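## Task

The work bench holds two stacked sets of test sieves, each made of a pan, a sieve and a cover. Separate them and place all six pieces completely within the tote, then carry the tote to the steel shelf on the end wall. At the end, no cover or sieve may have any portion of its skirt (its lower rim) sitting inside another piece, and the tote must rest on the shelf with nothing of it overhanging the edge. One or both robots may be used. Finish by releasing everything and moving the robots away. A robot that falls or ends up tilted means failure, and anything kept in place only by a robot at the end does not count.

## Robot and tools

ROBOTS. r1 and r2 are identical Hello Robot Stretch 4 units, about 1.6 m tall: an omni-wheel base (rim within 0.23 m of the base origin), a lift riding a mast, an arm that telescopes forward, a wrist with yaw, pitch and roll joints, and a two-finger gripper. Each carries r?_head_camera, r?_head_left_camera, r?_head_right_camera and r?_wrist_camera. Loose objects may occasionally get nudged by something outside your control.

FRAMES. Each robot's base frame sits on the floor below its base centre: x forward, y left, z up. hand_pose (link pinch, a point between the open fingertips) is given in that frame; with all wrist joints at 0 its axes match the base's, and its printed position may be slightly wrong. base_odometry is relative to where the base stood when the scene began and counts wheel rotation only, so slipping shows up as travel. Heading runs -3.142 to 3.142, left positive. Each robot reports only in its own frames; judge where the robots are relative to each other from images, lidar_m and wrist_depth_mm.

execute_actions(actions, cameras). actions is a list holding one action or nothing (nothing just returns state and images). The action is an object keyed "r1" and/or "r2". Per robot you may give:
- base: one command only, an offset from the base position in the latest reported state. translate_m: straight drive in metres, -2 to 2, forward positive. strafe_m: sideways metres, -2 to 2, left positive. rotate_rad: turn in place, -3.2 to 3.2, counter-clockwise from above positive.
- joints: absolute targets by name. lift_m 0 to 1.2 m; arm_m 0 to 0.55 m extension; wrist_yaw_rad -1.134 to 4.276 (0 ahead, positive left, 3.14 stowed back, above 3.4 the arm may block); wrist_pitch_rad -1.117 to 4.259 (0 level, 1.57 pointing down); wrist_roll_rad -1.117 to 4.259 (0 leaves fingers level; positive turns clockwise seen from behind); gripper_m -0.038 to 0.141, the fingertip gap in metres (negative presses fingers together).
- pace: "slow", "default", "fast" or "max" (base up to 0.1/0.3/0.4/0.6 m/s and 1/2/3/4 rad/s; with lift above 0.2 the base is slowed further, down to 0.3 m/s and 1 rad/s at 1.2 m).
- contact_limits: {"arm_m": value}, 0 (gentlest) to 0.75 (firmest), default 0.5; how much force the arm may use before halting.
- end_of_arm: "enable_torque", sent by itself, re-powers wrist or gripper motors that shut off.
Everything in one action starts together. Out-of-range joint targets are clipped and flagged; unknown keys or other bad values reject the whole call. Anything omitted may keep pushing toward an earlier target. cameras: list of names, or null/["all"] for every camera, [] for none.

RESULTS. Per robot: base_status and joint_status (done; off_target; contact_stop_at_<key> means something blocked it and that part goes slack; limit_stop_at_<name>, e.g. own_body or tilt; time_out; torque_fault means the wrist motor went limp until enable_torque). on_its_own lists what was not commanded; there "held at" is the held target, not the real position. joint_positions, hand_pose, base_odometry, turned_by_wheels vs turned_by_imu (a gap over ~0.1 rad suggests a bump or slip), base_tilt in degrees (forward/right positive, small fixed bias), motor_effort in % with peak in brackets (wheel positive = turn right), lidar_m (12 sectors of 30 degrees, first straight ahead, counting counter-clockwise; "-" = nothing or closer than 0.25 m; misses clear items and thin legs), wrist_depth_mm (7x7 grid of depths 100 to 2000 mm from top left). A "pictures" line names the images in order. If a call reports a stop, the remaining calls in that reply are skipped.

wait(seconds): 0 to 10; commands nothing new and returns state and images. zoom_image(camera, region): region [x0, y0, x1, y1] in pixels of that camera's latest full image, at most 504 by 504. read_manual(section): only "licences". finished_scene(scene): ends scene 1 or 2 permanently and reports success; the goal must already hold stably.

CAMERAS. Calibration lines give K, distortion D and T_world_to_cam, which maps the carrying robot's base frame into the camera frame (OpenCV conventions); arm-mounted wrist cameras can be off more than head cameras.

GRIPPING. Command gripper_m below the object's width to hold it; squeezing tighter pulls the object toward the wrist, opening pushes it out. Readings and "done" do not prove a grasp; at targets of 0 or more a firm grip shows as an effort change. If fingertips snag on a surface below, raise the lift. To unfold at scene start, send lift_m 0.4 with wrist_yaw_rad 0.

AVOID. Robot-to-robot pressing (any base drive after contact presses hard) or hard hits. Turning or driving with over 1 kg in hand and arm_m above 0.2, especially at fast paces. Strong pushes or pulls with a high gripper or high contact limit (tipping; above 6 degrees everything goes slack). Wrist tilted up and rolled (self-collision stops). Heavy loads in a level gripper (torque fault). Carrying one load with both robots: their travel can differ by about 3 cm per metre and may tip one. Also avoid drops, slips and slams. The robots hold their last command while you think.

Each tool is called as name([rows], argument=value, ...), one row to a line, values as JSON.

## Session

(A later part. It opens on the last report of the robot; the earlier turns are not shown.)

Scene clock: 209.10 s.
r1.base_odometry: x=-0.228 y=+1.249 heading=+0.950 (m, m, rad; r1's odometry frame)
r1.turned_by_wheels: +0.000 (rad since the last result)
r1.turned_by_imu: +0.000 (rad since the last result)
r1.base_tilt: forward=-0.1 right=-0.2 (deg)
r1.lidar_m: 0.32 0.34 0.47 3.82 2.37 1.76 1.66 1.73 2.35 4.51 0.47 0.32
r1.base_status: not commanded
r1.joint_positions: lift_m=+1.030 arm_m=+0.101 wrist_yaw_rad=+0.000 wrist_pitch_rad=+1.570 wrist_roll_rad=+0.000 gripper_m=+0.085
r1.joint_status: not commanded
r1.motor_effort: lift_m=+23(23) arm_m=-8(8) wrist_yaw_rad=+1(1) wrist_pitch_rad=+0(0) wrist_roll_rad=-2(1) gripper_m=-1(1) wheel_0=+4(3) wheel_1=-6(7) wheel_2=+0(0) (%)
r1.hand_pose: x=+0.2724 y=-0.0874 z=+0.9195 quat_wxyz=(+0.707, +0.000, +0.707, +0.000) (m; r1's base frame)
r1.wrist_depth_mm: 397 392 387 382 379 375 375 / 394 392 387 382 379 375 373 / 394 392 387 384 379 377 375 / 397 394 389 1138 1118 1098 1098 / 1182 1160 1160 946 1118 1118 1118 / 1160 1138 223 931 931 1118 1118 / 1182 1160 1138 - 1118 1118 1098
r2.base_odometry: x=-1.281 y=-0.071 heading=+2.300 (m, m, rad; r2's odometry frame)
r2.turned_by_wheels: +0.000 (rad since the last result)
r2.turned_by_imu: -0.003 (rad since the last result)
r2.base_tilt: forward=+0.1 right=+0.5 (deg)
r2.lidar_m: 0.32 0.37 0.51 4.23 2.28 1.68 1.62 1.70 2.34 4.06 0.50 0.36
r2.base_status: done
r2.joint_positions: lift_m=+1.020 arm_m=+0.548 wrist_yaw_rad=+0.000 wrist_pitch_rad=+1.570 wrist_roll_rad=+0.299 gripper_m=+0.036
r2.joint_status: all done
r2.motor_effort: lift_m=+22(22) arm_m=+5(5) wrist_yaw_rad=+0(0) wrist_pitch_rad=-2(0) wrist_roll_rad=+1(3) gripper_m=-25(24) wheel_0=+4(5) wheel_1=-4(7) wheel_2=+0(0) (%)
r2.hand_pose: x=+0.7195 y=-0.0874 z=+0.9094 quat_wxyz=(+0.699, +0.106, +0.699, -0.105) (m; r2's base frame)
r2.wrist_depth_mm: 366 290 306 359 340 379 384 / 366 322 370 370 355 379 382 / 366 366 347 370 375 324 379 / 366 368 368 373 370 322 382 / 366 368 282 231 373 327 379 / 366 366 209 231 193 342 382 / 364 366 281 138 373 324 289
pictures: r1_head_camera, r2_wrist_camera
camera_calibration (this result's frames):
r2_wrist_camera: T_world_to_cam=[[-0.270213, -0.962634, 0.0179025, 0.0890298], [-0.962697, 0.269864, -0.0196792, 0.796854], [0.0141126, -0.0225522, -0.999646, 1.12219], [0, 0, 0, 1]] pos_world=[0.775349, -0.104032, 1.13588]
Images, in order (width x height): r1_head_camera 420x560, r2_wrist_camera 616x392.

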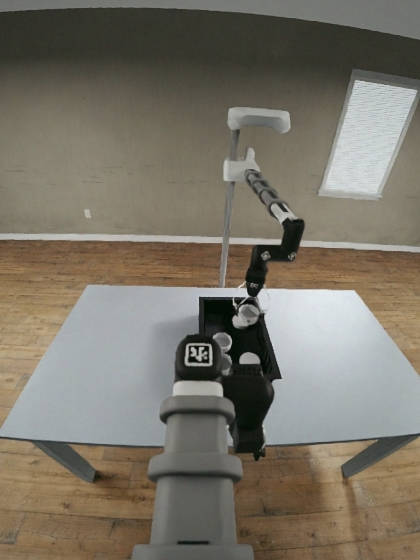

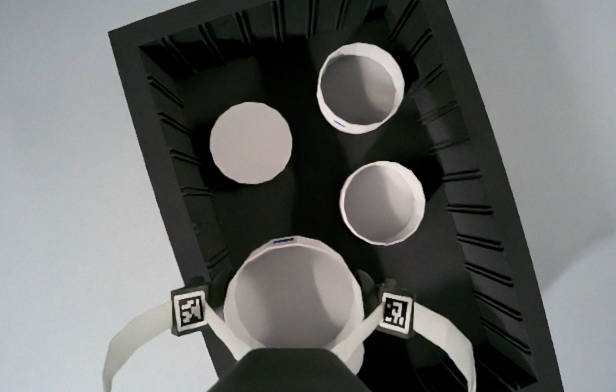

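Room is fine; roll to 0.785.

execute_actions([
  {"r2":{"joints":{"wrist_roll_rad":0.8},"pace":"slow"}},
], cameras=[])

execute_actions([
  {"r2":{"joints":{"lift_m":0.897},"pace":"slow"}},
], cameras=["r2_wrist_camera"])

execute_actions([
  {"r2":{"joints":{"gripper_m":0.085}}},
], cameras=[])

execute_actions([
  {"r2":{"joints":{"lift_m":1.03}}},
], cameras=["r2_wrist_camera"])

execute_actions([
  {"r2":{"base":{"strafe_m":0.79},"joints":{"arm_m":0.15,"wrist_roll_rad":0,"gripper_m":0.11}},"r1":{"base":{"rotate_rad":1.57}}},
], cameras=["r2_wrist_camera","r2_head_right_camera","r1_head_camera"])

Scene clock: 219.83 s.
r1.base_odometry: x=-0.228 y=+1.249 heading=+0.950 (m, m, rad; r1's odometry frame)
r1.turned_by_wheels: +0.000 (rad since the last result)
r1.turned_by_imu: +0.000 (rad since the last result)
r1.base_tilt: forward=+0.0 right=-0.2 (deg)
r1.lidar_m: 0.32 0.34 0.47 3.83 2.39 1.76 1.66 1.73 2.33 4.51 0.46 0.34
r1.base_status: not commanded
r1.joint_positions: lift_m=+1.030 arm_m=+0.101 wrist_yaw_rad=+0.000 wrist_pitch_rad=+1.570 wrist_roll_rad=+0.000 gripper_m=+0.085
r1.joint_status: not commanded
r1.motor_effort: lift_m=+23(23) arm_m=-8(8) wrist_yaw_rad=+1(1) wrist_pitch_rad=+0(0) wrist_roll_rad=-1(1) gripper_m=-1(2) wheel_0=+4(4) wheel_1=-7(7) wheel_2=+0(0) (%)
r1.hand_pose: x=+0.2724 y=-0.0874 z=+0.9195 quat_wxyz=(+0.707, +0.000, +0.707, +0.000) (m; r1's base frame)
r1.wrist_depth_mm: 394 392 387 382 379 377 373 / 397 392 387 382 379 377 373 / 397 392 387 384 379 377 373 / 397 392 389 1118 1138 1098 1118 / 1182 1160 1160 946 1118 1098 1118 / 1182 1160 224 931 931 1118 1118 / 1160 1160 1138 - 1118 1118 1118
r2.base_odometry: x=-1.281 y=-0.071 heading=+2.300 (m, m, rad; r2's odometry frame)
r2.turned_by_wheels: +0.000 (rad since the last result)
r2.turned_by_imu: -0.001 (rad since the last result)
r2.base_tilt: forward=+0.0 right=+0.6 (deg)
r2.lidar_m: 0.34 0.36 0.51 4.22 2.26 1.67 1.62 1.67 2.34 4.07 0.51 0.35
r2.base_status: not commanded
r2.joint_positions: lift_m=+1.020 arm_m=+0.548 wrist_yaw_rad=+0.000 wrist_pitch_rad=+1.570 wrist_roll_rad=+0.799 gripper_m=+0.036
r2.joint_status: all done
r2.motor_effort: lift_m=+22(22) arm_m=+5(5) wrist_yaw_rad=+0(0) wrist_pitch_rad=-1(1) wrist_roll_rad=+1(6) gripper_m=-23(23) wheel_0=+4(4) wheel_1=-4(4) wheel_2=+0(0) (%)
r2.hand_pose: x=+0.7195 y=-0.0874 z=+0.9094 quat_wxyz=(+0.652, +0.275, +0.651, -0.275) (m; r2's base frame)
r2.wrist_depth_mm: 366 291 343 334 377 382 384 / 366 309 368 353 300 379 384 / 279 366 368 370 373 324 382 / 364 340 345 370 373 334 382 / 364 285 366 232 375 377 298 / 362 366 210 232 193 317 382 / 364 366 368 139 351 289 382
pictures: none
No camera images: the call's "cameras" was empty. Leave "cameras" out to get every camera's image.

Scene clock: 221.70 s.
r1.base_odometry: x=-0.228 y=+1.249 heading=+0.950 (m, m, rad; r1's odometry frame)
r1.turned_by_wheels: +0.000 (rad since the last result)
r1.turned_by_imu: +0.000 (rad since the last result)
r1.base_tilt: forward=+0.0 right=-0.2 (deg)
r1.lidar_m: 0.32 0.33 0.48 3.82 2.40 1.77 1.67 1.73 2.36 4.51 0.47 0.32
r1.base_status: not commanded
r1.joint_positions: lift_m=+1.030 arm_m=+0.101 wrist_yaw_rad=+0.000 wrist_pitch_rad=+1.570 wrist_roll_rad=+0.000 gripper_m=+0.085
r1.joint_status: not commanded
r1.motor_effort: lift_m=+23(23) arm_m=-8(8) wrist_yaw_rad=+1(1) wrist_pitch_rad=+0(1) wrist_roll_rad=+2(0) gripper_m=-2(3) wheel_0=+4(3) wheel_1=-6(7) wheel_2=+0(0) (%)
r1.hand_pose: x=+0.2724 y=-0.0874 z=+0.9195 quat_wxyz=(+0.707, +0.000, +0.707, +0.000) (m; r1's base frame)
r1.wrist_depth_mm: 397 389 387 382 379 377 373 / 394 392 384 384 379 377 375 / 397 392 387 382 382 377 375 / 397 394 389 1138 1118 1098 1118 / 1160 1160 1138 931 1118 1118 1098 / 1182 1160 224 931 917 1118 1098 / 1160 1160 1138 - 1118 1098 1098
r2.base_odometry: x=-1.281 y=-0.071 heading=+2.300 (m, m, rad; r2's odometry frame)
r2.turned_by_wheels: +0.000 (rad since the last result)
r2.turned_by_imu: +0.000 (rad since the last result)
r2.base_tilt: forward=+0.1 right=+0.6 (deg)
r2.lidar_m: 0.33 0.36 0.51 4.23 2.27 1.69 1.62 1.70 2.35 4.06 0.51 0.35
r2.base_status: not commanded
r2.joint_positions: lift_m=+0.897 arm_m=+0.548 wrist_yaw_rad=+0.000 wrist_pitch_rad=+1.570 wrist_roll_rad=+0.799 gripper_m=+0.036
r2.joint_status: all done
r2.motor_effort: lift_m=+16(20) arm_m=+5(5) wrist_yaw_rad=+0(0) wrist_pitch_rad=-1(1) wrist_roll_rad=+1(1) gripper_m=-23(25) wheel_0=+4(4) wheel_1=-4(4) wheel_2=+0(0) (%)
r2.hand_pose: x=+0.7195 y=-0.0874 z=+0.7869 quat_wxyz=(+0.652, +0.275, +0.651, -0.275) (m; r2's base frame)
r2.wrist_depth_mm: 206 244 229 230 231 172 - / 231 245 246 248 249 205 167 / 242 222 245 246 247 252 202 / 226 222 246 247 248 251 248 / 181 243 245 232 249 251 253 / 157 182 209 232 193 251 252 / 242 158 209 138 227 250 -
pictures: r2_wrist_camera
camera_calibration (this result's frames):
r2_wrist_camera: T_world_to_cam=[[-0.69862, -0.715277, 0.0175868, 0.421356], [-0.715491, 0.698349, -0.0194968, 0.653885], [0.0016639, -0.026204, -0.999655, 1.00838], [0, 0, 0, 1]] pos_world=[0.760539, -0.12883, 1.01337]
Images, in order (width x height): r2_wrist_camera 616x392.

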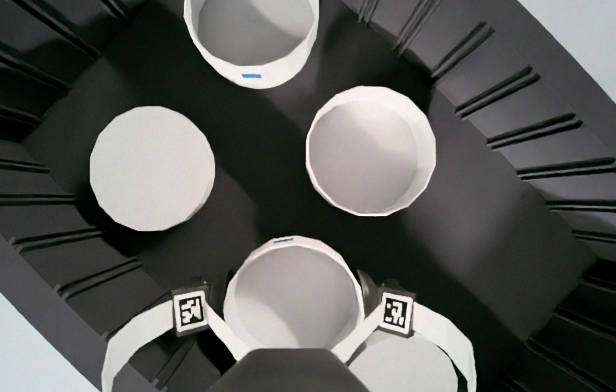

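Scene clock: 223.00 s.
r1.base_odometry: x=-0.228 y=+1.249 heading=+0.950 (m, m, rad; r1's odometry frame)
r1.turned_by_wheels: +0.000 (rad since the last result)
r1.turned_by_imu: +0.000 (rad since the last result)
r1.base_tilt: forward=+0.0 right=-0.2 (deg)
r1.lidar_m: 0.32 0.34 0.47 3.81 2.38 1.73 1.66 1.73 2.34 4.51 0.47 0.32
r1.base_status: not commanded
r1.joint_positions: lift_m=+1.030 arm_m=+0.101 wrist_yaw_rad=+0.000 wrist_pitch_rad=+1.570 wrist_roll_rad=+0.000 gripper_m=+0.085
r1.joint_status: not commanded
r1.motor_effort: lift_m=+23(23) arm_m=-8(8) wrist_yaw_rad=+1(2) wrist_pitch_rad=-1(1) wrist_roll_rad=+0(0) gripper_m=-2(2) wheel_0=+4(4) wheel_1=-7(7) wheel_2=+0(0) (%)
r1.hand_pose: x=+0.2724 y=-0.0874 z=+0.9195 quat_wxyz=(+0.707, +0.000, +0.707, +0.000) (m; r1's base frame)
r1.wrist_depth_mm: 394 389 384 382 377 377 373 / 397 392 387 382 379 377 373 / 392 392 387 387 382 377 373 / 394 392 389 1138 1118 1118 1118 / 1182 1160 1138 946 1138 1098 1098 / 1160 1160 223 917 931 1118 1098 / 1182 1160 1138 - 1118 1118 1098
r2.base_odometry: x=-1.281 y=-0.071 heading=+2.300 (m, m, rad; r2's odometry frame)
r2.turned_by_wheels: +0.000 (rad since the last result)
r2.turned_by_imu: +0.000 (rad since the last result)
r2.base_tilt: forward=+0.2 right=+0.5 (deg)
r2.lidar_m: 0.34 0.35 0.51 4.23 2.25 1.68 1.61 1.70 2.34 4.06 0.49 0.36
r2.base_status: not commanded
r2.joint_positions: lift_m=+0.897 arm_m=+0.548 wrist_yaw_rad=+0.000 wrist_pitch_rad=+1.571 wrist_roll_rad=+0.799 gripper_m=+0.085
r2.joint_status: all done
r2.motor_effort: lift_m=+16(16) arm_m=+5(5) wrist_yaw_rad=+0(0) wrist_pitch_rad=-3(3) wrist_roll_rad=+1(1) gripper_m=-1(24) wheel_0=+4(5) wheel_1=-4(4) wheel_2=+0(0) (%)
r2.hand_pose: x=+0.7194 y=-0.0874 z=+0.7869 quat_wxyz=(+0.651, +0.275, +0.651, -0.275) (m; r2's base frame)
r2.wrist_depth_mm: 205 245 229 231 230 171 - / 232 246 246 249 251 204 167 / 243 224 247 248 248 252 201 / 228 223 247 248 249 253 247 / 182 243 246 246 250 252 254 / 158 190 200 246 206 252 253 / 243 158 211 142 227 251 -
pictures: none
No camera images: the call's "cameras" was empty. Leave "cameras" out to get every camera's image.

Scene clock: 224.60 s.
r1.base_odometry: x=-0.228 y=+1.249 heading=+0.950 (m, m, rad; r1's odometry frame)
r1.turned_by_wheels: +0.000 (rad since the last result)
r1.turned_by_imu: +0.000 (rad since the last result)
r1.base_tilt: forward=-0.1 right=-0.1 (deg)
r1.lidar_m: 0.31 0.33 0.47 3.84 2.39 1.76 1.67 1.73 2.35 4.51 0.47 0.33
r1.base_status: not commanded
r1.joint_positions: lift_m=+1.030 arm_m=+0.101 wrist_yaw_rad=+0.000 wrist_pitch_rad=+1.570 wrist_roll_rad=+0.000 gripper_m=+0.085
r1.joint_status: not commanded
r1.motor_effort: lift_m=+23(23) arm_m=-8(8) wrist_yaw_rad=+1(1) wrist_pitch_rad=+0(1) wrist_roll_rad=+0(1) gripper_m=-3(3) wheel_0=+4(4) wheel_1=-6(6) wheel_2=+0(0) (%)
r1.hand_pose: x=+0.2724 y=-0.0874 z=+0.9195 quat_wxyz=(+0.707, +0.000, +0.707, +0.000) (m; r1's base frame)
r1.wrist_depth_mm: 394 392 387 382 379 377 375 / 397 389 387 384 379 377 373 / 394 392 387 384 379 377 377 / 394 392 389 1118 1138 1098 1098 / 1182 1138 1160 946 1118 1118 1118 / 1160 1138 224 931 931 1118 1098 / 1160 1138 1160 - 1118 1118 1098
r2.base_odometry: x=-1.281 y=-0.071 heading=+2.300 (m, m, rad; r2's odometry frame)
r2.turned_by_wheels: +0.000 (rad since the last result)
r2.turned_by_imu: +0.000 (rad since the last result)
r2.base_tilt: forward=+0.1 right=+0.5 (deg)
r2.lidar_m: 0.34 0.37 0.52 4.23 2.26 1.69 1.62 1.71 2.36 4.07 0.51 0.36
r2.base_status: not commanded
r2.joint_positions: lift_m=+1.030 arm_m=+0.548 wrist_yaw_rad=+0.000 wrist_pitch_rad=+1.570 wrist_roll_rad=+0.799 gripper_m=+0.085
r2.joint_status: all done
r2.motor_effort: lift_m=+21(23) arm_m=+5(5) wrist_yaw_rad=+0(0) wrist_pitch_rad=-2(2) wrist_roll_rad=+1(1) gripper_m=-1(2) wheel_0=+5(4) wheel_1=-3(4) wheel_2=+0(0) (%)
r2.hand_pose: x=+0.7194 y=-0.0874 z=+0.9195 quat_wxyz=(+0.651, +0.275, +0.651, -0.275) (m; r2's base frame)
r2.wrist_depth_mm: 377 347 353 336 389 392 394 / 377 317 373 364 314 392 394 / 290 377 379 379 382 336 392 / 375 342 355 382 387 340 394 / 373 329 377 379 384 387 306 / 373 375 200 379 206 334 392 / 373 375 379 139 359 309 392
pictures: r2_wrist_camera
camera_calibration (this result's frames):
r2_wrist_camera: T_world_to_cam=[[-0.698641, -0.71525, 0.0178517, 0.418724], [-0.715472, 0.698377, -0.0192255, 0.656132], [0.00128381, -0.026204, -0.999656, 1.14116], [0, 0, 0, 1]] pos_world=[0.760516, -0.128832, 1.14591]
Images, in order (width x height): r2_wrist_camera 616x392.

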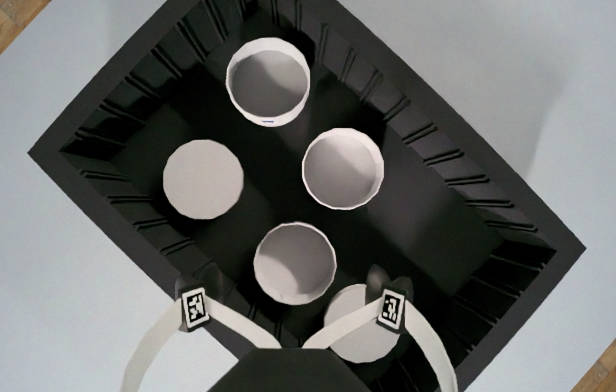

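Scene clock: 228.57 s.
r1.base_odometry: x=-0.228 y=+1.249 heading=+2.519 (m, m, rad; r1's odometry frame)
r1.turned_by_wheels: +1.569 (rad since the last result)
r1.turned_by_imu: +1.602 (rad since the last result)
r1.base_tilt: forward=+0.0 right=-0.2 (deg)
r1.lidar_m: 3.78 2.34 1.72 1.66 1.74 2.37 - 0.47 0.32 0.31 0.34 0.46
r1.base_status: done
r1.joint_positions: lift_m=+1.030 arm_m=+0.101 wrist_yaw_rad=+0.000 wrist_pitch_rad=+1.570 wrist_roll_rad=+0.000 gripper_m=+0.085
r1.joint_status: not commanded
r1.motor_effort: lift_m=+22(23) arm_m=-8(8) wrist_yaw_rad=+1(1) wrist_pitch_rad=+1(0) wrist_roll_rad=+1(1) gripper_m=-2(2) wheel_0=-4(10) wheel_1=-6(8) wheel_2=-5(10) (%)
r1.hand_pose: x=+0.2724 y=-0.0874 z=+0.9196 quat_wxyz=(+0.707, +0.000, +0.707, +0.000) (m; r1's base frame)
r1.wrist_depth_mm: 1182 1160 1138 1138 1118 574 375 / 1160 1182 1138 1118 1118 1098 377 / 1160 1160 1138 1138 1138 1138 375 / 1182 1160 1160 1138 1118 1118 375 / 1182 1160 1138 946 1118 1118 373 / 1160 1160 224 917 917 1118 375 / 1182 1160 1138 - 1118 1118 375
r2.base_odometry: x=-1.870 y=-0.597 heading=+2.300 (m, m, rad; r2's odometry frame)
r2.turned_by_wheels: +0.000 (rad since the last result)
r2.turned_by_imu: +0.003 (rad since the last result)
r2.base_tilt: forward=+0.2 right=+0.5 (deg)
r2.lidar_m: 0.68 3.25 3.58 3.43 2.25 1.65 1.60 1.70 2.33 1.37 0.52 0.40
r2.base_status: done
r2.joint_positions: lift_m=+1.030 arm_m=+0.151 wrist_yaw_rad=+0.000 wrist_pitch_rad=+1.570 wrist_roll_rad=+0.001 gripper_m=+0.110
r2.joint_status: all done
r2.motor_effort: lift_m=+20(21) arm_m=-5(6) wrist_yaw_rad=+0(0) wrist_pitch_rad=-2(2) wrist_roll_rad=-2(8) gripper_m=-1(2) wheel_0=-3(12) wheel_1=+1(10) wheel_2=+0(0) (%)
r2.hand_pose: x=+0.3220 y=-0.0874 z=+0.9196 quat_wxyz=(+0.707, +0.000, +0.707, +0.000) (m; r2's base frame)
r2.wrist_depth_mm: 1138 1138 1138 1182 389 392 392 / 1138 1138 1160 1160 389 389 392 / 1138 1160 1160 1160 387 389 394 / 1138 1138 1160 1160 387 392 394 / 1138 1160 1138 1160 1160 1160 1182 / 1138 1138 931 931 203 1182 1182 / 1138 1160 931 143 1182 1182 1182
pictures: r1_head_camera, r2_head_right_camera, r2_wrist_camera
camera_calibration (this result's frames):
r2_wrist_camera: T_world_to_cam=[[0.0251102, -0.99952, 0.0181178, -0.117089], [-0.999483, -0.0254647, -0.0196077, 0.400265], [0.0200596, -0.0176161, -0.999644, 1.13645], [0, 0, 0, 1]] pos_world=[0.380201, -0.0868208, 1.14602]
Images, in order (width x height): r1_head_camera 420x560, r2_head_right_camera 420x672, r2_wrist_camera 616x392.

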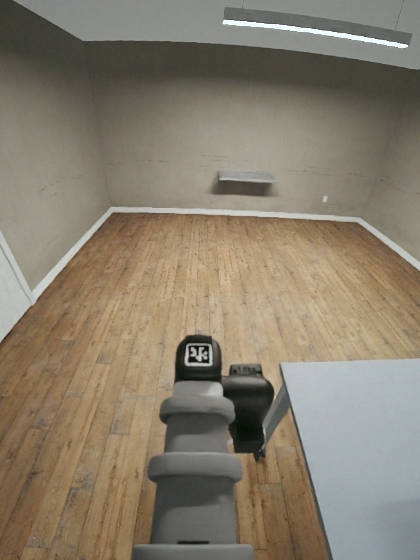

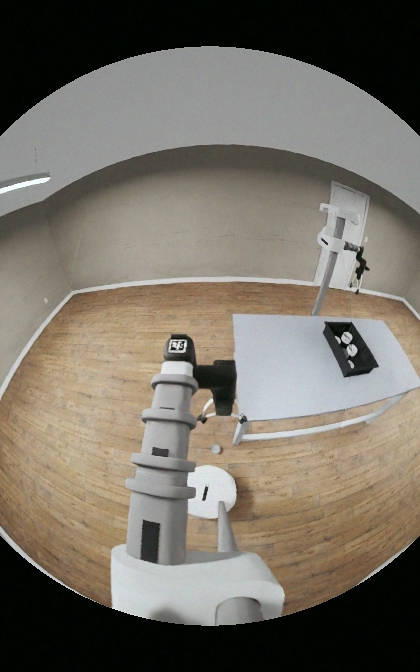

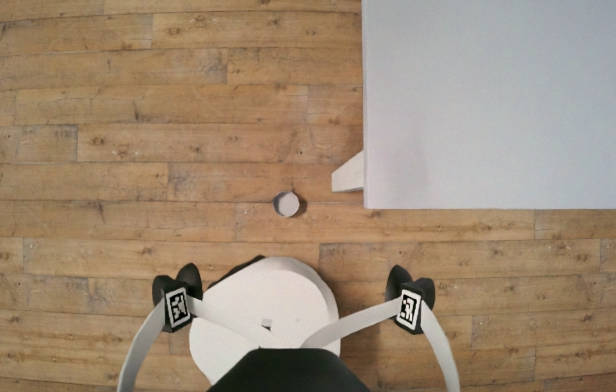

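execute_actions([
  {"r2":{"base":{"strafe_m":0.04},"joints":{"lift_m":0.3}},"r1":{"base":{"rotate_rad":-1.57},"joints":{"wrist_yaw_rad":3.14,"wrist_roll_rad":1.57}}},
], cameras=["r2_wrist_camera","r1_head_camera"])

Scene clock: 240.17 s.
r1.base_odometry: x=-0.228 y=+1.249 heading=+0.950 (m, m, rad; r1's odometry frame)
r1.turned_by_wheels: -1.569 (rad since the last result)
r1.turned_by_imu: -1.603 (rad since the last result)
r1.base_tilt: forward=+0.0 right=-0.2 (deg)
r1.lidar_m: 0.32 0.32 0.48 3.84 2.39 1.75 1.68 1.70 2.35 4.52 0.48 0.33
r1.base_status: done
r1.joint_positions: lift_m=+1.030 arm_m=+0.101 wrist_yaw_rad=+3.140 wrist_pitch_rad=+1.570 wrist_roll_rad=+1.570 gripper_m=+0.085
r1.joint_status: all done
r1.motor_effort: lift_m=+22(22) arm_m=-8(8) wrist_yaw_rad=+2(9) wrist_pitch_rad=+1(1) wrist_roll_rad=+1(3) gripper_m=-1(1) wheel_0=+4(14) wheel_1=+4(11) wheel_2=+5(9) (%)
r1.hand_pose: x=+0.2722 y=+0.0874 z=+0.9196 quat_wxyz=(+0.500, -0.500, +0.500, +0.500) (m; r1's base frame)
r1.wrist_depth_mm: 1182 1138 1138 1138 379 375 373 / 1182 1160 1138 1138 382 377 373 / 1160 1160 1138 1138 382 377 375 / 1160 1160 931 1138 379 377 375 / 1182 1182 931 1138 382 377 375 / 1160 1160 224 1138 379 377 373 / 1160 569 1118 - 379 375 366
r2.base_odometry: x=-1.900 y=-0.624 heading=+2.300 (m, m, rad; r2's odometry frame)
r2.turned_by_wheels: +0.000 (rad since the last result)
r2.turned_by_imu: -0.001 (rad since the last result)
r2.base_tilt: forward=+0.1 right=+0.5 (deg)
r2.lidar_m: 0.85 3.23 3.51 3.40 2.28 1.64 1.61 1.68 2.35 1.38 0.51 0.40
r2.base_status: done
r2.joint_positions: lift_m=+0.300 arm_m=+0.151 wrist_yaw_rad=+0.000 wrist_pitch_rad=+1.570 wrist_roll_rad=+0.001 gripper_m=+0.110
r2.joint_status: all done
r2.motor_effort: lift_m=+16(19) arm_m=-5(5) wrist_yaw_rad=+0(0) wrist_pitch_rad=-2(2) wrist_roll_rad=-2(2) gripper_m=+0(1) wheel_0=+0(12) wheel_1=+0(9) wheel_2=+0(2) (%)
r2.hand_pose: x=+0.3220 y=-0.0874 z=+0.1900 quat_wxyz=(+0.707, +0.000, +0.707, +0.000) (m; r2's base frame)
r2.wrist_depth_mm: 413 413 415 418 421 424 424 / 413 413 415 418 421 421 208 / 410 413 415 418 421 272 204 / 410 413 415 399 421 421 424 / 413 413 415 418 418 424 424 / 410 413 413 418 203 424 424 / 410 410 413 143 421 421 424
pictures: r1_head_camera, r2_wrist_camera
camera_calibration (this result's frames):
r2_wrist_camera: T_world_to_cam=[[0.02511, -0.999521, 0.0181178, -0.10387], [-0.999483, -0.0254645, -0.0196077, 0.385956], [0.0200596, -0.0176161, -0.999644, 0.407073], [0, 0, 0, 1]] pos_world=[0.380199, -0.0868208, 0.416378]
Images, in order (width x height): r1_head_camera 420x560, r2_wrist_camera 616x392.

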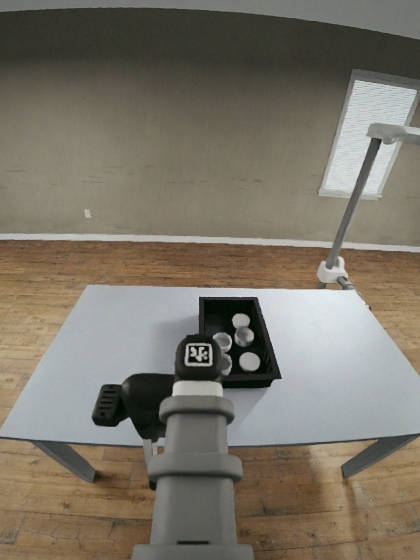

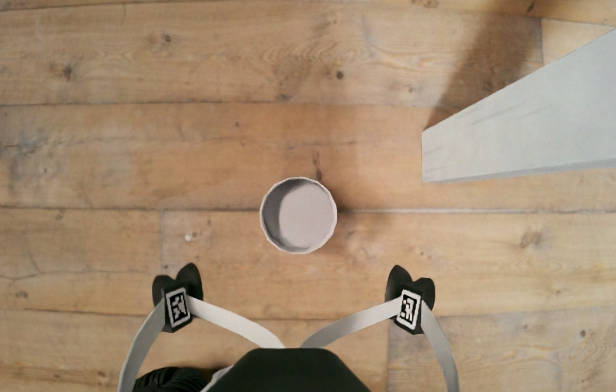

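execute_actions([
  {"r2":{"joints":{"arm_m":0.195,"lift_m":0.2}},"r1":{"base":{"strafe_m":-0.22},"joints":{"arm_m":0.347}}},
], cameras=["r1_wrist_camera"])

execute_actions([
  {"r2":{"joints":{"lift_m":0.141}}},
], cameras=["r2_wrist_camera"])

execute_actions([
  {"r2":{"joints":{"gripper_m":0.035}}},
], cameras=["r2_wrist_camera"])

execute_actions([
  {"r2":{"joints":{"lift_m":0.4},"pace":"slow"}},
], cameras=[])

execute_actions([
  {"r2":{"joints":{"lift_m":1.04,"arm_m":0.13},"pace":"slow"}},
], cameras=[])

execute_actions([
  {"r2":{"base":{"strafe_m":-0.925},"joints":{"arm_m":0.46,"wrist_roll_rad":-0.785}}},
], cameras=["r2_wrist_camera"])

Scene clock: 251.07 s.
r1.base_odometry: x=-0.049 y=+1.121 heading=+0.950 (m, m, rad; r1's odometry frame)
r1.turned_by_wheels: +0.000 (rad since the last result)
r1.turned_by_imu: -0.001 (rad since the last result)
r1.base_tilt: forward=-0.1 right=-0.2 (deg)
r1.lidar_m: 0.33 0.35 0.48 4.04 2.39 1.74 1.65 1.73 2.34 4.29 0.47 0.33
r1.base_status: done
r1.joint_positions: lift_m=+1.030 arm_m=+0.346 wrist_yaw_rad=+3.140 wrist_pitch_rad=+1.570 wrist_roll_rad=+1.570 gripper_m=+0.085
r1.joint_status: all done
r1.motor_effort: lift_m=+22(22) arm_m=+8(8) wrist_yaw_rad=+1(2) wrist_pitch_rad=+0(1) wrist_roll_rad=-1(1) gripper_m=-1(2) wheel_0=+1(7) wheel_1=-2(15) wheel_2=+0(5) (%)
r1.hand_pose: x=+0.5165 y=+0.0874 z=+0.9196 quat_wxyz=(+0.500, -0.500, +0.500, +0.500) (m; r1's base frame)
r1.wrist_depth_mm: 1160 1138 387 384 379 377 375 / 1160 1138 387 384 379 375 373 / 1160 1160 387 322 359 373 368 / 1160 946 389 379 359 370 368 / 1160 931 384 379 375 375 368 / 1138 946 223 317 353 370 368 / 1160 1160 387 - 357 338 343
r2.base_odometry: x=-1.900 y=-0.624 heading=+2.300 (m, m, rad; r2's odometry frame)
r2.turned_by_wheels: +0.000 (rad since the last result)
r2.turned_by_imu: -0.001 (rad since the last result)
r2.base_tilt: forward=+0.1 right=+0.5 (deg)
r2.lidar_m: 0.84 3.26 3.52 3.39 2.27 1.64 1.59 1.70 2.34 1.39 0.50 0.41
r2.base_status: not commanded
r2.joint_positions: lift_m=+0.200 arm_m=+0.194 wrist_yaw_rad=+0.000 wrist_pitch_rad=+1.570 wrist_roll_rad=+0.001 gripper_m=+0.110
r2.joint_status: all done
r2.motor_effort: lift_m=+16(16) arm_m=+5(5) wrist_yaw_rad=+0(0) wrist_pitch_rad=-2(2) wrist_roll_rad=-2(3) gripper_m=+0(1) wheel_0=+0(0) wheel_1=-1(0) wheel_2=+0(0) (%)
r2.hand_pose: x=+0.3652 y=-0.0874 z=+0.0900 quat_wxyz=(+0.707, +0.000, +0.707, +0.000) (m; r2's base frame)
r2.wrist_depth_mm: 312 314 315 319 320 320 324 / 312 314 315 317 319 322 324 / 310 312 314 317 319 320 322 / 310 312 315 315 319 274 206 / 310 312 314 298 319 320 322 / 309 310 290 297 203 320 320 / 309 310 312 143 319 320 322
pictures: r1_wrist_camera
camera_calibration (this result's frames):
r1_wrist_camera: T_world_to_cam=[[0.998244, -0.0218661, -0.0550537, -0.445567], [-0.0230126, -0.999529, -0.0202786, 0.17554], [-0.0545844, 0.0215099, -0.998277, 1.16965], [0, 0, 0, 1]] pos_world=[0.512669, 0.140556, 1.14666]
Images, in order (width x height): r1_wrist_camera 616x392.

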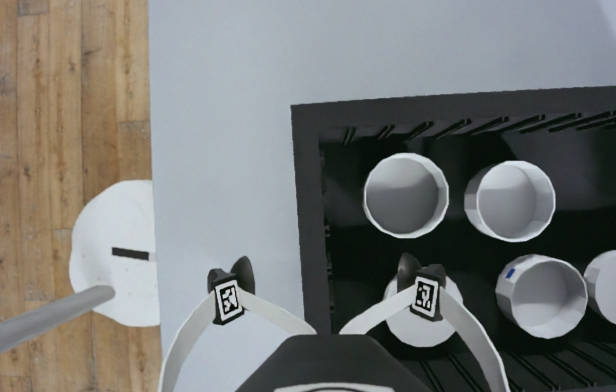

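Scene clock: 252.23 s.
r1.base_odometry: x=-0.049 y=+1.121 heading=+0.950 (m, m, rad; r1's odometry frame)
r1.turned_by_wheels: +0.000 (rad since the last result)
r1.turned_by_imu: +0.000 (rad since the last result)
r1.base_tilt: forward=+0.0 right=-0.2 (deg)
r1.lidar_m: 0.32 0.34 0.47 4.03 2.39 1.76 1.66 1.72 2.37 4.29 0.46 0.34
r1.base_status: not commanded
r1.joint_positions: lift_m=+1.030 arm_m=+0.346 wrist_yaw_rad=+3.140 wrist_pitch_rad=+1.570 wrist_roll_rad=+1.570 gripper_m=+0.085
r1.joint_status: not commanded
r1.motor_effort: lift_m=+22(22) arm_m=+8(8) wrist_yaw_rad=+1(1) wrist_pitch_rad=+0(1) wrist_roll_rad=-1(0) gripper_m=-2(2) wheel_0=+2(1) wheel_1=-2(2) wheel_2=+0(0) (%)
r1.hand_pose: x=+0.5165 y=+0.0874 z=+0.9196 quat_wxyz=(+0.500, -0.500, +0.500, +0.500) (m; r1's base frame)
r1.wrist_depth_mm: 1182 1160 384 384 379 377 370 / 1160 1138 387 384 379 375 373 / 1160 1160 389 319 357 373 370 / 1160 946 387 379 359 370 370 / 1160 960 387 379 377 375 370 / 1160 946 224 315 353 370 368 / 1182 1160 387 - 355 338 343
r2.base_odometry: x=-1.900 y=-0.624 heading=+2.300 (m, m, rad; r2's odometry frame)
r2.turned_by_wheels: +0.000 (rad since the last result)
r2.turned_by_imu: +0.000 (rad since the last result)
r2.base_tilt: forward=+0.1 right=+0.5 (deg)
r2.lidar_m: 0.85 3.25 3.51 3.39 2.27 1.64 1.61 1.69 2.34 1.37 0.52 0.41
r2.base_status: not commanded
r2.joint_positions: lift_m=+0.141 arm_m=+0.194 wrist_yaw_rad=+0.000 wrist_pitch_rad=+1.570 wrist_roll_rad=+0.001 gripper_m=+0.110
r2.joint_status: all done
r2.motor_effort: lift_m=+16(17) arm_m=+5(5) wrist_yaw_rad=-1(0) wrist_pitch_rad=-2(2) wrist_roll_rad=-2(2) gripper_m=-2(0) wheel_0=+0(0) wheel_1=+0(0) wheel_2=+0(0) (%)
r2.hand_pose: x=+0.3652 y=-0.0874 z=+0.0310 quat_wxyz=(+0.707, +0.000, +0.707, +0.000) (m; r2's base frame)
r2.wrist_depth_mm: 253 254 256 258 259 260 262 / 253 254 256 257 258 262 262 / 253 254 255 257 258 260 262 / 252 255 256 257 258 259 205 / 252 253 255 239 258 259 260 / 252 253 237 238 203 259 262 / 251 253 255 143 257 259 260
pictures: r2_wrist_camera
camera_calibration (this result's frames):
r2_wrist_camera: T_world_to_cam=[[0.0251844, -0.999519, 0.0181185, -0.102101], [-0.999481, -0.0255394, -0.0196376, 0.426024], [0.0200909, -0.0176146, -0.999643, 0.247264], [0, 0, 0, 1]] pos_world=[0.423407, -0.0868164, 0.257391]
Images, in order (width x height): r2_wrist_camera 616x392.

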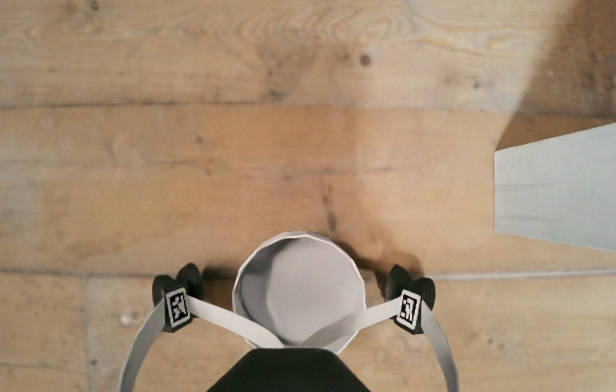

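Scene clock: 253.83 s.
r1.base_odometry: x=-0.049 y=+1.121 heading=+0.950 (m, m, rad; r1's odometry frame)
r1.turned_by_wheels: +0.000 (rad since the last result)
r1.turned_by_imu: +0.000 (rad since the last result)
r1.base_tilt: forward=+0.0 right=-0.1 (deg)
r1.lidar_m: 0.32 0.34 0.48 4.03 2.38 1.74 1.66 1.72 2.36 4.29 0.47 0.33
r1.base_status: not commanded
r1.joint_positions: lift_m=+1.030 arm_m=+0.346 wrist_yaw_rad=+3.140 wrist_pitch_rad=+1.570 wrist_roll_rad=+1.570 gripper_m=+0.085
r1.joint_status: not commanded
r1.motor_effort: lift_m=+22(22) arm_m=+8(8) wrist_yaw_rad=+1(1) wrist_pitch_rad=+0(1) wrist_roll_rad=+0(1) gripper_m=-2(1) wheel_0=+1(1) wheel_1=-2(3) wheel_2=+0(0) (%)
r1.hand_pose: x=+0.5165 y=+0.0874 z=+0.9196 quat_wxyz=(+0.500, -0.500, +0.500, +0.500) (m; r1's base frame)
r1.wrist_depth_mm: 1182 1138 387 384 379 377 373 / 1182 1138 387 382 379 375 373 / 1160 1160 387 320 359 370 370 / 1182 946 387 379 359 368 370 / 1182 931 389 379 379 373 370 / 1182 946 224 317 355 368 368 / 1160 1138 387 - 355 340 343
r2.base_odometry: x=-1.900 y=-0.624 heading=+2.300 (m, m, rad; r2's odometry frame)
r2.turned_by_wheels: +0.000 (rad since the last result)
r2.turned_by_imu: +0.000 (rad since the last result)
r2.base_tilt: forward=+0.2 right=+0.5 (deg)
r2.lidar_m: 0.84 3.25 3.53 3.38 2.26 1.65 1.60 1.68 2.32 1.37 0.50 0.42
r2.base_status: not commanded
r2.joint_positions: lift_m=+0.141 arm_m=+0.194 wrist_yaw_rad=+0.000 wrist_pitch_rad=+1.570 wrist_roll_rad=+0.001 gripper_m=+0.036
r2.joint_status: all done
r2.motor_effort: lift_m=+16(16) arm_m=+5(5) wrist_yaw_rad=+0(0) wrist_pitch_rad=-1(1) wrist_roll_rad=-2(2) gripper_m=-22(24) wheel_0=+0(0) wheel_1=+0(0) wheel_2=+0(0) (%)
r2.hand_pose: x=+0.3652 y=-0.0874 z=+0.0310 quat_wxyz=(+0.707, +0.000, +0.707, +0.000) (m; r2's base frame)
r2.wrist_depth_mm: 253 254 256 257 258 260 262 / 252 255 255 257 259 260 262 / 252 254 256 257 258 259 262 / 252 254 256 256 258 259 205 / 252 253 254 225 258 259 260 / 252 253 204 224 193 259 260 / 252 253 253 139 258 259 260
pictures: r2_wrist_camera
camera_calibration (this result's frames):
r2_wrist_camera: T_world_to_cam=[[0.0251843, -0.999519, 0.0181185, -0.102101], [-0.999481, -0.0255393, -0.0196376, 0.426025], [0.0200909, -0.0176146, -0.999643, 0.247254], [0, 0, 0, 1]] pos_world=[0.423407, -0.0868164, 0.257381]
Images, in order (width x height): r2_wrist_camera 616x392.

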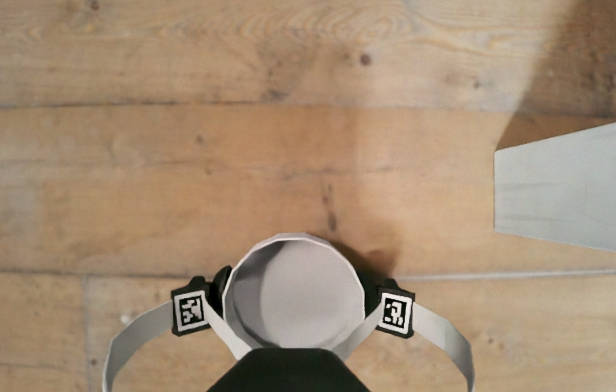

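Scene clock: 256.60 s.
r1.base_odometry: x=-0.049 y=+1.121 heading=+0.950 (m, m, rad; r1's odometry frame)
r1.turned_by_wheels: +0.000 (rad since the last result)
r1.turned_by_imu: +0.000 (rad since the last result)
r1.base_tilt: forward=+0.0 right=-0.1 (deg)
r1.lidar_m: 0.32 0.34 0.47 4.03 2.40 1.74 1.66 1.74 2.35 4.29 0.47 0.35
r1.base_status: not commanded
r1.joint_positions: lift_m=+1.030 arm_m=+0.346 wrist_yaw_rad=+3.140 wrist_pitch_rad=+1.570 wrist_roll_rad=+1.570 gripper_m=+0.085
r1.joint_status: not commanded
r1.motor_effort: lift_m=+22(22) arm_m=+8(8) wrist_yaw_rad=+1(1) wrist_pitch_rad=+0(1) wrist_roll_rad=+0(2) gripper_m=-3(3) wheel_0=+1(1) wheel_1=-2(2) wheel_2=+0(0) (%)
r1.hand_pose: x=+0.5165 y=+0.0874 z=+0.9196 quat_wxyz=(+0.500, -0.500, +0.500, +0.500) (m; r1's base frame)
r1.wrist_depth_mm: 1182 1160 389 384 379 377 373 / 1160 1182 387 382 379 375 373 / 1182 1160 389 319 359 373 368 / 1160 946 389 379 359 370 370 / 1160 946 387 382 377 373 370 / 1160 960 224 315 355 370 368 / 1160 1160 389 - 355 340 345
r2.base_odometry: x=-1.900 y=-0.624 heading=+2.300 (m, m, rad; r2's odometry frame)
r2.turned_by_wheels: +0.000 (rad since the last result)
r2.turned_by_imu: -0.001 (rad since the last result)
r2.base_tilt: forward=+0.1 right=+0.5 (deg)
r2.lidar_m: 0.85 3.23 3.53 3.40 2.27 1.63 1.60 1.69 2.35 1.36 0.50 0.40
r2.base_status: not commanded
r2.joint_positions: lift_m=+0.400 arm_m=+0.194 wrist_yaw_rad=+0.000 wrist_pitch_rad=+1.570 wrist_roll_rad=+0.001 gripper_m=+0.036
r2.joint_status: all done
r2.motor_effort: lift_m=+22(23) arm_m=+5(5) wrist_yaw_rad=+0(0) wrist_pitch_rad=-2(1) wrist_roll_rad=-3(2) gripper_m=-23(24) wheel_0=+0(0) wheel_1=+0(1) wheel_2=+0(0) (%)
r2.hand_pose: x=+0.3652 y=-0.0874 z=+0.2894 quat_wxyz=(+0.707, +0.000, +0.707, +0.000) (m; r2's base frame)
r2.wrist_depth_mm: 512 517 512 521 525 525 530 / 512 512 512 521 521 530 525 / 508 512 517 521 521 525 525 / 508 512 517 517 521 274 204 / 512 512 517 225 525 521 525 / 512 512 204 225 192 521 530 / 504 508 508 139 517 525 525
pictures: none
No camera images: the call's "cameras" was empty. Leave "cameras" out to get every camera's image.

Scene clock: 261.90 s.
r1.base_odometry: x=-0.049 y=+1.121 heading=+0.950 (m, m, rad; r1's odometry frame)
r1.turned_by_wheels: +0.000 (rad since the last result)
r1.turned_by_imu: +0.000 (rad since the last result)
r1.base_tilt: forward=+0.1 right=-0.2 (deg)
r1.lidar_m: 0.32 0.34 0.47 4.02 2.39 1.76 1.66 1.72 2.35 4.29 0.48 0.33
r1.base_status: not commanded
r1.joint_positions: lift_m=+1.030 arm_m=+0.346 wrist_yaw_rad=+3.140 wrist_pitch_rad=+1.570 wrist_roll_rad=+1.570 gripper_m=+0.085
r1.joint_status: not commanded
r1.motor_effort: lift_m=+22(22) arm_m=+8(8) wrist_yaw_rad=+1(1) wrist_pitch_rad=+1(0) wrist_roll_rad=+1(1) gripper_m=-3(2) wheel_0=+1(1) wheel_1=-2(2) wheel_2=+0(0) (%)
r1.hand_pose: x=+0.5165 y=+0.0874 z=+0.9196 quat_wxyz=(+0.500, -0.500, +0.500, +0.500) (m; r1's base frame)
r1.wrist_depth_mm: 1160 1160 387 384 382 377 373 / 1160 1138 389 384 379 377 373 / 1160 1138 387 319 359 373 370 / 1160 946 387 379 359 370 370 / 1160 946 387 379 377 375 370 / 1138 946 223 317 355 370 368 / 1160 1160 387 - 355 338 342
r2.base_odometry: x=-1.900 y=-0.624 heading=+2.300 (m, m, rad; r2's odometry frame)
r2.turned_by_wheels: +0.000 (rad since the last result)
r2.turned_by_imu: -0.001 (rad since the last result)
r2.base_tilt: forward=+0.1 right=+0.5 (deg)
r2.lidar_m: 0.86 3.24 3.51 3.39 2.26 1.64 1.61 1.67 2.33 1.39 0.51 0.43
r2.base_status: not commanded
r2.joint_positions: lift_m=+1.040 arm_m=+0.131 wrist_yaw_rad=+0.000 wrist_pitch_rad=+1.570 wrist_roll_rad=+0.001 gripper_m=+0.036
r2.joint_status: all done
r2.motor_effort: lift_m=+22(23) arm_m=-5(5) wrist_yaw_rad=-1(0) wrist_pitch_rad=-2(2) wrist_roll_rad=-2(3) gripper_m=-22(24) wheel_0=+0(0) wheel_1=+0(0) wheel_2=+0(0) (%)
r2.hand_pose: x=+0.3020 y=-0.0874 z=+0.9294 quat_wxyz=(+0.707, +0.000, +0.707, +0.000) (m; r2's base frame)
r2.wrist_depth_mm: 1160 1160 1182 1182 413 402 402 / 1138 1160 1160 1182 415 399 402 / 1138 1160 1182 1182 421 399 402 / 1138 1182 1160 1160 1182 1205 1205 / 1160 1182 1160 225 1182 1205 1182 / 1138 1138 204 225 193 1182 1182 / 1160 1160 946 139 1182 1182 1182
pictures: none
No camera images: the call's "cameras" was empty. Leave "cameras" out to get every camera's image.

Scene clock: 266.30 s.
r1.base_odometry: x=-0.049 y=+1.121 heading=+0.950 (m, m, rad; r1's odometry frame)
r1.turned_by_wheels: +0.000 (rad since the last result)
r1.turned_by_imu: +0.000 (rad since the last result)
r1.base_tilt: forward=+0.0 right=-0.2 (deg)
r1.lidar_m: 0.32 0.34 0.48 4.05 2.37 1.77 1.66 1.72 2.34 4.28 0.47 0.31
r1.base_status: not commanded
r1.joint_positions: lift_m=+1.030 arm_m=+0.346 wrist_yaw_rad=+3.140 wrist_pitch_rad=+1.570 wrist_roll_rad=+1.570 gripper_m=+0.085
r1.joint_status: not commanded
r1.motor_effort: lift_m=+22(22) arm_m=+8(8) wrist_yaw_rad=+1(1) wrist_pitch_rad=+2(1) wrist_roll_rad=-1(0) gripper_m=+0(2) wheel_0=+1(1) wheel_1=-2(2) wheel_2=+0(0) (%)
r1.hand_pose: x=+0.5165 y=+0.0874 z=+0.9196 quat_wxyz=(+0.500, -0.500, +0.500, +0.500) (m; r1's base frame)
r1.wrist_depth_mm: 1160 1160 384 382 382 375 373 / 1182 1160 389 384 379 375 373 / 1160 1160 389 319 359 373 368 / 1160 946 387 379 359 373 368 / 1160 946 387 379 377 373 370 / 1160 946 223 317 353 368 368 / 1160 1138 387 - 357 342 343
r2.base_odometry: x=-1.210 y=-0.007 heading=+2.300 (m, m, rad; r2's odometry frame)
r2.turned_by_wheels: +0.000 (rad since the last result)
r2.turned_by_imu: -0.004 (rad since the last result)
r2.base_tilt: forward=+0.2 right=+0.6 (deg)
r2.lidar_m: 0.35 0.36 0.50 4.31 2.27 1.69 1.61 1.71 2.35 3.97 0.50 0.35
r2.base_status: done
r2.joint_positions: lift_m=+1.040 arm_m=+0.459 wrist_yaw_rad=+0.000 wrist_pitch_rad=+1.570 wrist_roll_rad=-0.785 gripper_m=+0.036
r2.joint_status: all done
r2.motor_effort: lift_m=+21(22) arm_m=+5(6) wrist_yaw_rad=-1(0) wrist_pitch_rad=-1(0) wrist_roll_rad=-2(6) gripper_m=-23(22) wheel_0=+1(9) wheel_1=+0(10) wheel_2=+0(2) (%)
r2.hand_pose: x=+0.6303 y=-0.0874 z=+0.9295 quat_wxyz=(+0.654, -0.271, +0.653, +0.270) (m; r2's base frame)
r2.wrist_depth_mm: 392 392 394 373 373 359 312 / 392 394 329 389 394 377 340 / 389 355 389 389 394 377 315 / 389 324 366 392 392 338 399 / 387 334 373 225 389 394 399 / 389 389 205 224 192 397 397 / 946 387 389 139 397 397 399
pictures: r2_wrist_camera
camera_calibration (this result's frames):
r2_wrist_camera: T_world_to_cam=[[0.72448, -0.689038, 0.01884, -0.539361], [-0.688759, -0.724724, -0.0196715, 0.451723], [0.0272082, 0.00127541, -0.999629, 1.13735], [0, 0, 0, 1]] pos_world=[0.670939, -0.0457166, 1.15597]
Images, in order (width x height): r2_wrist_camera 616x392.

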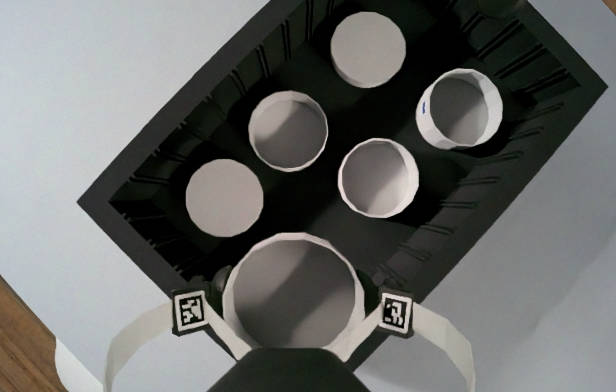

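execute_actions([
  {"r2":{"joints":{"lift_m":0.907},"pace":"slow"},"r1":{"joints":{"lift_m":0.94,"gripper_m":0.07,"arm_m":0.34},"pace":"slow"}},
], cameras=["r2_wrist_camera","r1_wrist_camera"])

execute_actions([
  {"r2":{"joints":{"gripper_m":0.085}}},
], cameras=[])

execute_actions([
  {"r2":{"joints":{"lift_m":1.03}}},
], cameras=[])

execute_actions([
  {"r2":{"base":{"strafe_m":0.05},"joints":{"arm_m":0.383,"wrist_roll_rad":1.57,"gripper_m":0.07}}},
], cameras=["r2_wrist_camera"])

Scene clock: 279.90 s.
r1.base_odometry: x=-0.049 y=+1.121 heading=+0.950 (m, m, rad; r1's odometry frame)
r1.turned_by_wheels: +0.000 (rad since the last result)
r1.turned_by_imu: +0.000 (rad since the last result)
r1.base_tilt: forward=+0.0 right=-0.2 (deg)
r1.lidar_m: 0.33 0.33 0.46 4.03 2.40 1.77 1.66 1.71 2.34 4.27 0.49 0.34
r1.base_status: not commanded
r1.joint_positions: lift_m=+0.940 arm_m=+0.341 wrist_yaw_rad=+3.140 wrist_pitch_rad=+1.570 wrist_roll_rad=+1.570 gripper_m=+0.070
r1.joint_status: all done
r1.motor_effort: lift_m=+17(19) arm_m=-8(6) wrist_yaw_rad=+1(1) wrist_pitch_rad=+1(0) wrist_roll_rad=+0(0) gripper_m=-2(1) wheel_0=+2(2) wheel_1=-2(2) wheel_2=+0(0) (%)
r1.hand_pose: x=+0.5123 y=+0.0874 z=+0.8300 quat_wxyz=(+0.500, -0.500, +0.500, +0.500) (m; r1's base frame)
r1.wrist_depth_mm: 1078 301 297 296 291 289 286 / 1078 301 297 207 205 203 202 / 1078 301 297 259 289 286 285 / 1078 300 297 291 271 270 282 / 976 301 297 291 289 286 282 / 866 300 200 207 265 266 285 / 1078 300 296 - 266 265 283
r2.base_odometry: x=-1.210 y=-0.007 heading=+2.300 (m, m, rad; r2's odometry frame)
r2.turned_by_wheels: +0.000 (rad since the last result)
r2.turned_by_imu: -0.001 (rad since the last result)
r2.base_tilt: forward=+0.1 right=+0.5 (deg)
r2.lidar_m: 0.34 0.36 0.51 4.31 2.26 1.67 1.62 1.69 2.35 3.95 0.50 0.35
r2.base_status: not commanded
r2.joint_positions: lift_m=+0.907 arm_m=+0.459 wrist_yaw_rad=+0.000 wrist_pitch_rad=+1.570 wrist_roll_rad=-0.785 gripper_m=+0.036
r2.joint_status: all done
r2.motor_effort: lift_m=+16(20) arm_m=+5(5) wrist_yaw_rad=+0(0) wrist_pitch_rad=+0(0) wrist_roll_rad=-2(2) gripper_m=-22(25) wheel_0=+1(1) wheel_1=+0(1) wheel_2=+0(0) (%)
r2.hand_pose: x=+0.6303 y=-0.0874 z=+0.7969 quat_wxyz=(+0.654, -0.271, +0.653, +0.270) (m; r2's base frame)
r2.wrist_depth_mm: 257 172 236 259 260 262 - / 170 204 255 256 259 244 244 / 184 239 255 256 257 259 262 / 216 234 235 257 256 260 222 / 190 240 239 225 259 240 186 / 168 192 204 225 193 187 173 / 255 169 224 139 221 172 263
pictures: r1_wrist_camera, r2_wrist_camera
camera_calibration (this result's frames):
r1_wrist_camera: T_world_to_cam=[[0.998244, -0.0218661, -0.0550537, -0.446303], [-0.0230126, -0.999529, -0.0202786, 0.173626], [-0.0545844, 0.0215099, -0.998277, 1.07997], [0, 0, 0, 1]] pos_world=[0.508464, 0.140556, 1.05706]
r2_wrist_camera: T_world_to_cam=[[0.72448, -0.689038, 0.0188402, -0.536865], [-0.688759, -0.724724, -0.0196717, 0.449117], [0.0272085, 0.00127541, -0.999629, 1.0048], [0, 0, 0, 1]] pos_world=[0.670942, -0.0457166, 1.02338]
Images, in order (width x height): r1_wrist_camera 616x392, r2_wrist_camera 616x392.

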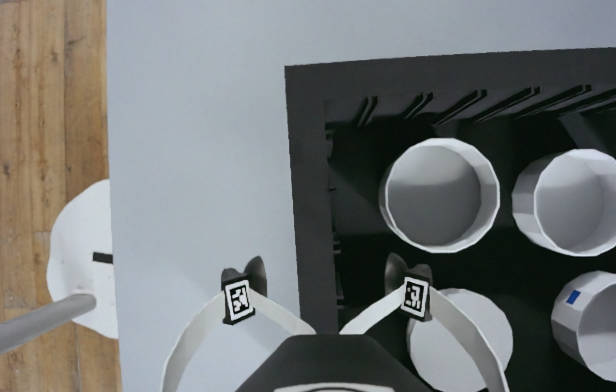

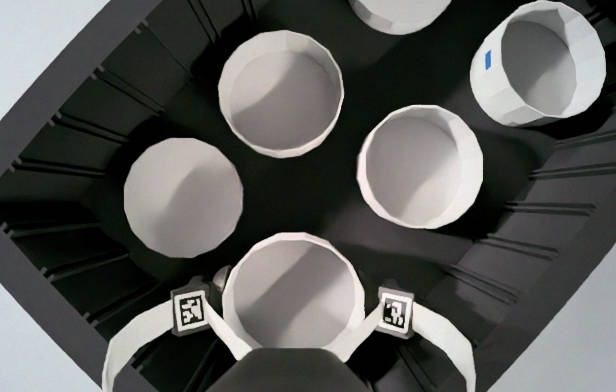

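Scene clock: 281.20 s.
r1.base_odometry: x=-0.049 y=+1.121 heading=+0.950 (m, m, rad; r1's odometry frame)
r1.turned_by_wheels: +0.000 (rad since the last result)
r1.turned_by_imu: +0.000 (rad since the last result)
r1.base_tilt: forward=+0.0 right=-0.2 (deg)
r1.lidar_m: 0.32 0.34 0.47 4.03 2.38 1.76 1.66 1.73 2.35 4.28 0.47 0.35
r1.base_status: not commanded
r1.joint_positions: lift_m=+0.940 arm_m=+0.341 wrist_yaw_rad=+3.140 wrist_pitch_rad=+1.570 wrist_roll_rad=+1.570 gripper_m=+0.070
r1.joint_status: not commanded
r1.motor_effort: lift_m=+17(17) arm_m=-8(8) wrist_yaw_rad=+1(1) wrist_pitch_rad=+0(2) wrist_roll_rad=+0(0) gripper_m=-3(3) wheel_0=+1(1) wheel_1=-2(2) wheel_2=+0(0) (%)
r1.hand_pose: x=+0.5123 y=+0.0874 z=+0.8300 quat_wxyz=(+0.500, -0.500, +0.500, +0.500) (m; r1's base frame)
r1.wrist_depth_mm: 1060 300 296 294 291 289 286 / 1078 300 297 207 204 203 200 / 1078 300 297 259 289 286 283 / 1078 301 297 290 271 271 282 / 960 300 297 291 289 286 283 / 866 301 200 206 267 266 283 / 1060 300 297 - 267 265 283
r2.base_odometry: x=-1.210 y=-0.007 heading=+2.300 (m, m, rad; r2's odometry frame)
r2.turned_by_wheels: +0.000 (rad since the last result)
r2.turned_by_imu: +0.000 (rad since the last result)
r2.base_tilt: forward=+0.0 right=+0.6 (deg)
r2.lidar_m: 0.34 0.35 0.49 4.33 2.27 1.68 1.62 1.71 2.37 3.97 0.48 0.37
r2.base_status: not commanded
r2.joint_positions: lift_m=+0.907 arm_m=+0.459 wrist_yaw_rad=+0.000 wrist_pitch_rad=+1.570 wrist_roll_rad=-0.785 gripper_m=+0.085
r2.joint_status: all done
r2.motor_effort: lift_m=+16(16) arm_m=+5(5) wrist_yaw_rad=-1(1) wrist_pitch_rad=-2(1) wrist_roll_rad=-2(2) gripper_m=-2(23) wheel_0=+1(1) wheel_1=+0(0) wheel_2=+0(0) (%)
r2.hand_pose: x=+0.6303 y=-0.0874 z=+0.7969 quat_wxyz=(+0.654, -0.271, +0.653, +0.270) (m; r2's base frame)
r2.wrist_depth_mm: 258 173 235 259 260 262 - / 170 205 256 257 259 243 244 / 183 239 256 257 258 260 262 / 217 235 235 258 257 260 222 / 191 240 240 240 258 240 186 / 168 201 200 239 204 192 173 / 255 169 224 140 222 173 264
pictures: none
No camera images: the call's "cameras" was empty. Leave "cameras" out to get every camera's image.

Scene clock: 282.77 s.
r1.base_odometry: x=-0.049 y=+1.121 heading=+0.950 (m, m, rad; r1's odometry frame)
r1.turned_by_wheels: +0.000 (rad since the last result)
r1.turned_by_imu: +0.000 (rad since the last result)
r1.base_tilt: forward=-0.1 right=-0.2 (deg)
r1.lidar_m: 0.31 0.34 0.46 4.04 2.38 1.75 1.67 1.72 2.34 4.29 0.46 0.34
r1.base_status: not commanded
r1.joint_positions: lift_m=+0.940 arm_m=+0.341 wrist_yaw_rad=+3.140 wrist_pitch_rad=+1.570 wrist_roll_rad=+1.570 gripper_m=+0.070
r1.joint_status: not commanded
r1.motor_effort: lift_m=+17(17) arm_m=-8(8) wrist_yaw_rad=+1(1) wrist_pitch_rad=+1(2) wrist_roll_rad=+1(1) gripper_m=-3(3) wheel_0=+1(2) wheel_1=-2(2) wheel_2=+0(0) (%)
r1.hand_pose: x=+0.5123 y=+0.0874 z=+0.8300 quat_wxyz=(+0.500, -0.500, +0.500, +0.500) (m; r1's base frame)
r1.wrist_depth_mm: 1060 300 297 296 293 289 287 / 1078 300 298 207 205 203 201 / 1078 301 298 258 289 285 285 / 1078 301 297 291 271 268 282 / 960 300 297 290 287 286 283 / 854 300 200 207 266 266 285 / 1078 301 297 - 266 266 285
r2.base_odometry: x=-1.210 y=-0.007 heading=+2.300 (m, m, rad; r2's odometry frame)
r2.turned_by_wheels: +0.000 (rad since the last result)
r2.turned_by_imu: +0.000 (rad since the last result)
r2.base_tilt: forward=+0.1 right=+0.5 (deg)
r2.lidar_m: 0.33 0.37 0.51 4.31 2.27 1.68 1.62 1.69 2.36 3.97 0.49 0.37
r2.base_status: not commanded
r2.joint_positions: lift_m=+1.030 arm_m=+0.459 wrist_yaw_rad=+0.000 wrist_pitch_rad=+1.570 wrist_roll_rad=-0.785 gripper_m=+0.085
r2.joint_status: all done
r2.motor_effort: lift_m=+22(23) arm_m=+5(5) wrist_yaw_rad=-1(1) wrist_pitch_rad=+0(0) wrist_roll_rad=-2(2) gripper_m=-2(2) wheel_0=+1(1) wheel_1=+0(0) wheel_2=+0(0) (%)
r2.hand_pose: x=+0.6303 y=-0.0874 z=+0.9195 quat_wxyz=(+0.654, -0.271, +0.653, +0.270) (m; r2's base frame)
r2.wrist_depth_mm: 382 382 384 362 362 325 300 / 379 382 324 384 384 366 342 / 379 329 377 379 384 368 301 / 379 319 357 384 382 327 389 / 377 303 377 364 382 387 389 / 377 379 200 379 204 387 387 / 917 379 382 139 384 384 387
pictures: none
No camera images: the call's "cameras" was empty. Leave "cameras" out to get every camera's image.

Scene clock: 284.73 s.
r1.base_odometry: x=-0.049 y=+1.121 heading=+0.950 (m, m, rad; r1's odometry frame)
r1.turned_by_wheels: +0.000 (rad since the last result)
r1.turned_by_imu: +0.000 (rad since the last result)
r1.base_tilt: forward=-0.1 right=-0.2 (deg)
r1.lidar_m: 0.32 0.34 0.47 4.03 2.41 1.74 1.66 1.73 2.34 4.28 0.47 0.33
r1.base_status: not commanded
r1.joint_positions: lift_m=+0.940 arm_m=+0.341 wrist_yaw_rad=+3.140 wrist_pitch_rad=+1.570 wrist_roll_rad=+1.570 gripper_m=+0.070
r1.joint_status: not commanded
r1.motor_effort: lift_m=+17(17) arm_m=-8(8) wrist_yaw_rad=+1(1) wrist_pitch_rad=+2(0) wrist_roll_rad=+1(1) gripper_m=-2(2) wheel_0=+1(2) wheel_1=-2(2) wheel_2=+0(0) (%)
r1.hand_pose: x=+0.5123 y=+0.0874 z=+0.8300 quat_wxyz=(+0.500, -0.500, +0.500, +0.500) (m; r1's base frame)
r1.wrist_depth_mm: 1078 301 298 296 291 287 287 / 1078 300 297 206 205 203 202 / 1098 300 297 259 289 286 285 / 1078 301 297 291 271 270 282 / 960 300 296 290 289 285 283 / 854 300 200 206 267 265 285 / 1078 300 297 - 266 266 283
r2.base_odometry: x=-1.247 y=-0.041 heading=+2.300 (m, m, rad; r2's odometry frame)
r2.turned_by_wheels: +0.000 (rad since the last result)
r2.turned_by_imu: +0.000 (rad since the last result)
r2.base_tilt: forward=+0.1 right=+0.5 (deg)
r2.lidar_m: 0.33 0.36 0.50 4.27 2.25 1.69 1.61 1.70 2.33 4.01 0.50 0.37
r2.base_status: done
r2.joint_positions: lift_m=+1.030 arm_m=+0.384 wrist_yaw_rad=+0.000 wrist_pitch_rad=+1.570 wrist_roll_rad=+1.569 gripper_m=+0.070
r2.joint_status: all done
r2.motor_effort: lift_m=+22(21) arm_m=-5(6) wrist_yaw_rad=+0(0) wrist_pitch_rad=-1(0) wrist_roll_rad=+1(5) gripper_m=-2(2) wheel_0=+1(9) wheel_1=+0(12) wheel_2=+0(0) (%)
r2.hand_pose: x=+0.5550 y=-0.0874 z=+0.9195 quat_wxyz=(+0.501, +0.500, +0.500, -0.499) (m; r2's base frame)
r2.wrist_depth_mm: 377 379 384 387 392 1205 1205 / 377 379 382 389 392 1205 1205 / 355 373 379 382 389 1205 1205 / 366 373 359 382 387 960 1205 / 373 373 375 382 387 960 1182 / 349 373 200 379 206 946 1182 / 368 336 357 139 387 1182 1182
pictures: r2_wrist_camera
camera_calibration (this result's frames):
r2_wrist_camera: T_world_to_cam=[[-0.99948, -0.027216, 0.0172817, 0.531522], [-0.0275433, 0.99944, -0.018992, 0.182783], [-0.0167551, -0.0194581, -0.99967, 1.15197], [0, 0, 0, 1]] pos_world=[0.555582, -0.1458, 1.14588]
Images, in order (width x height): r2_wrist_camera 616x392.

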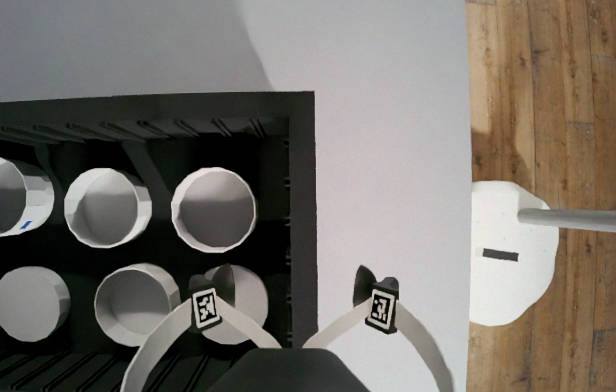

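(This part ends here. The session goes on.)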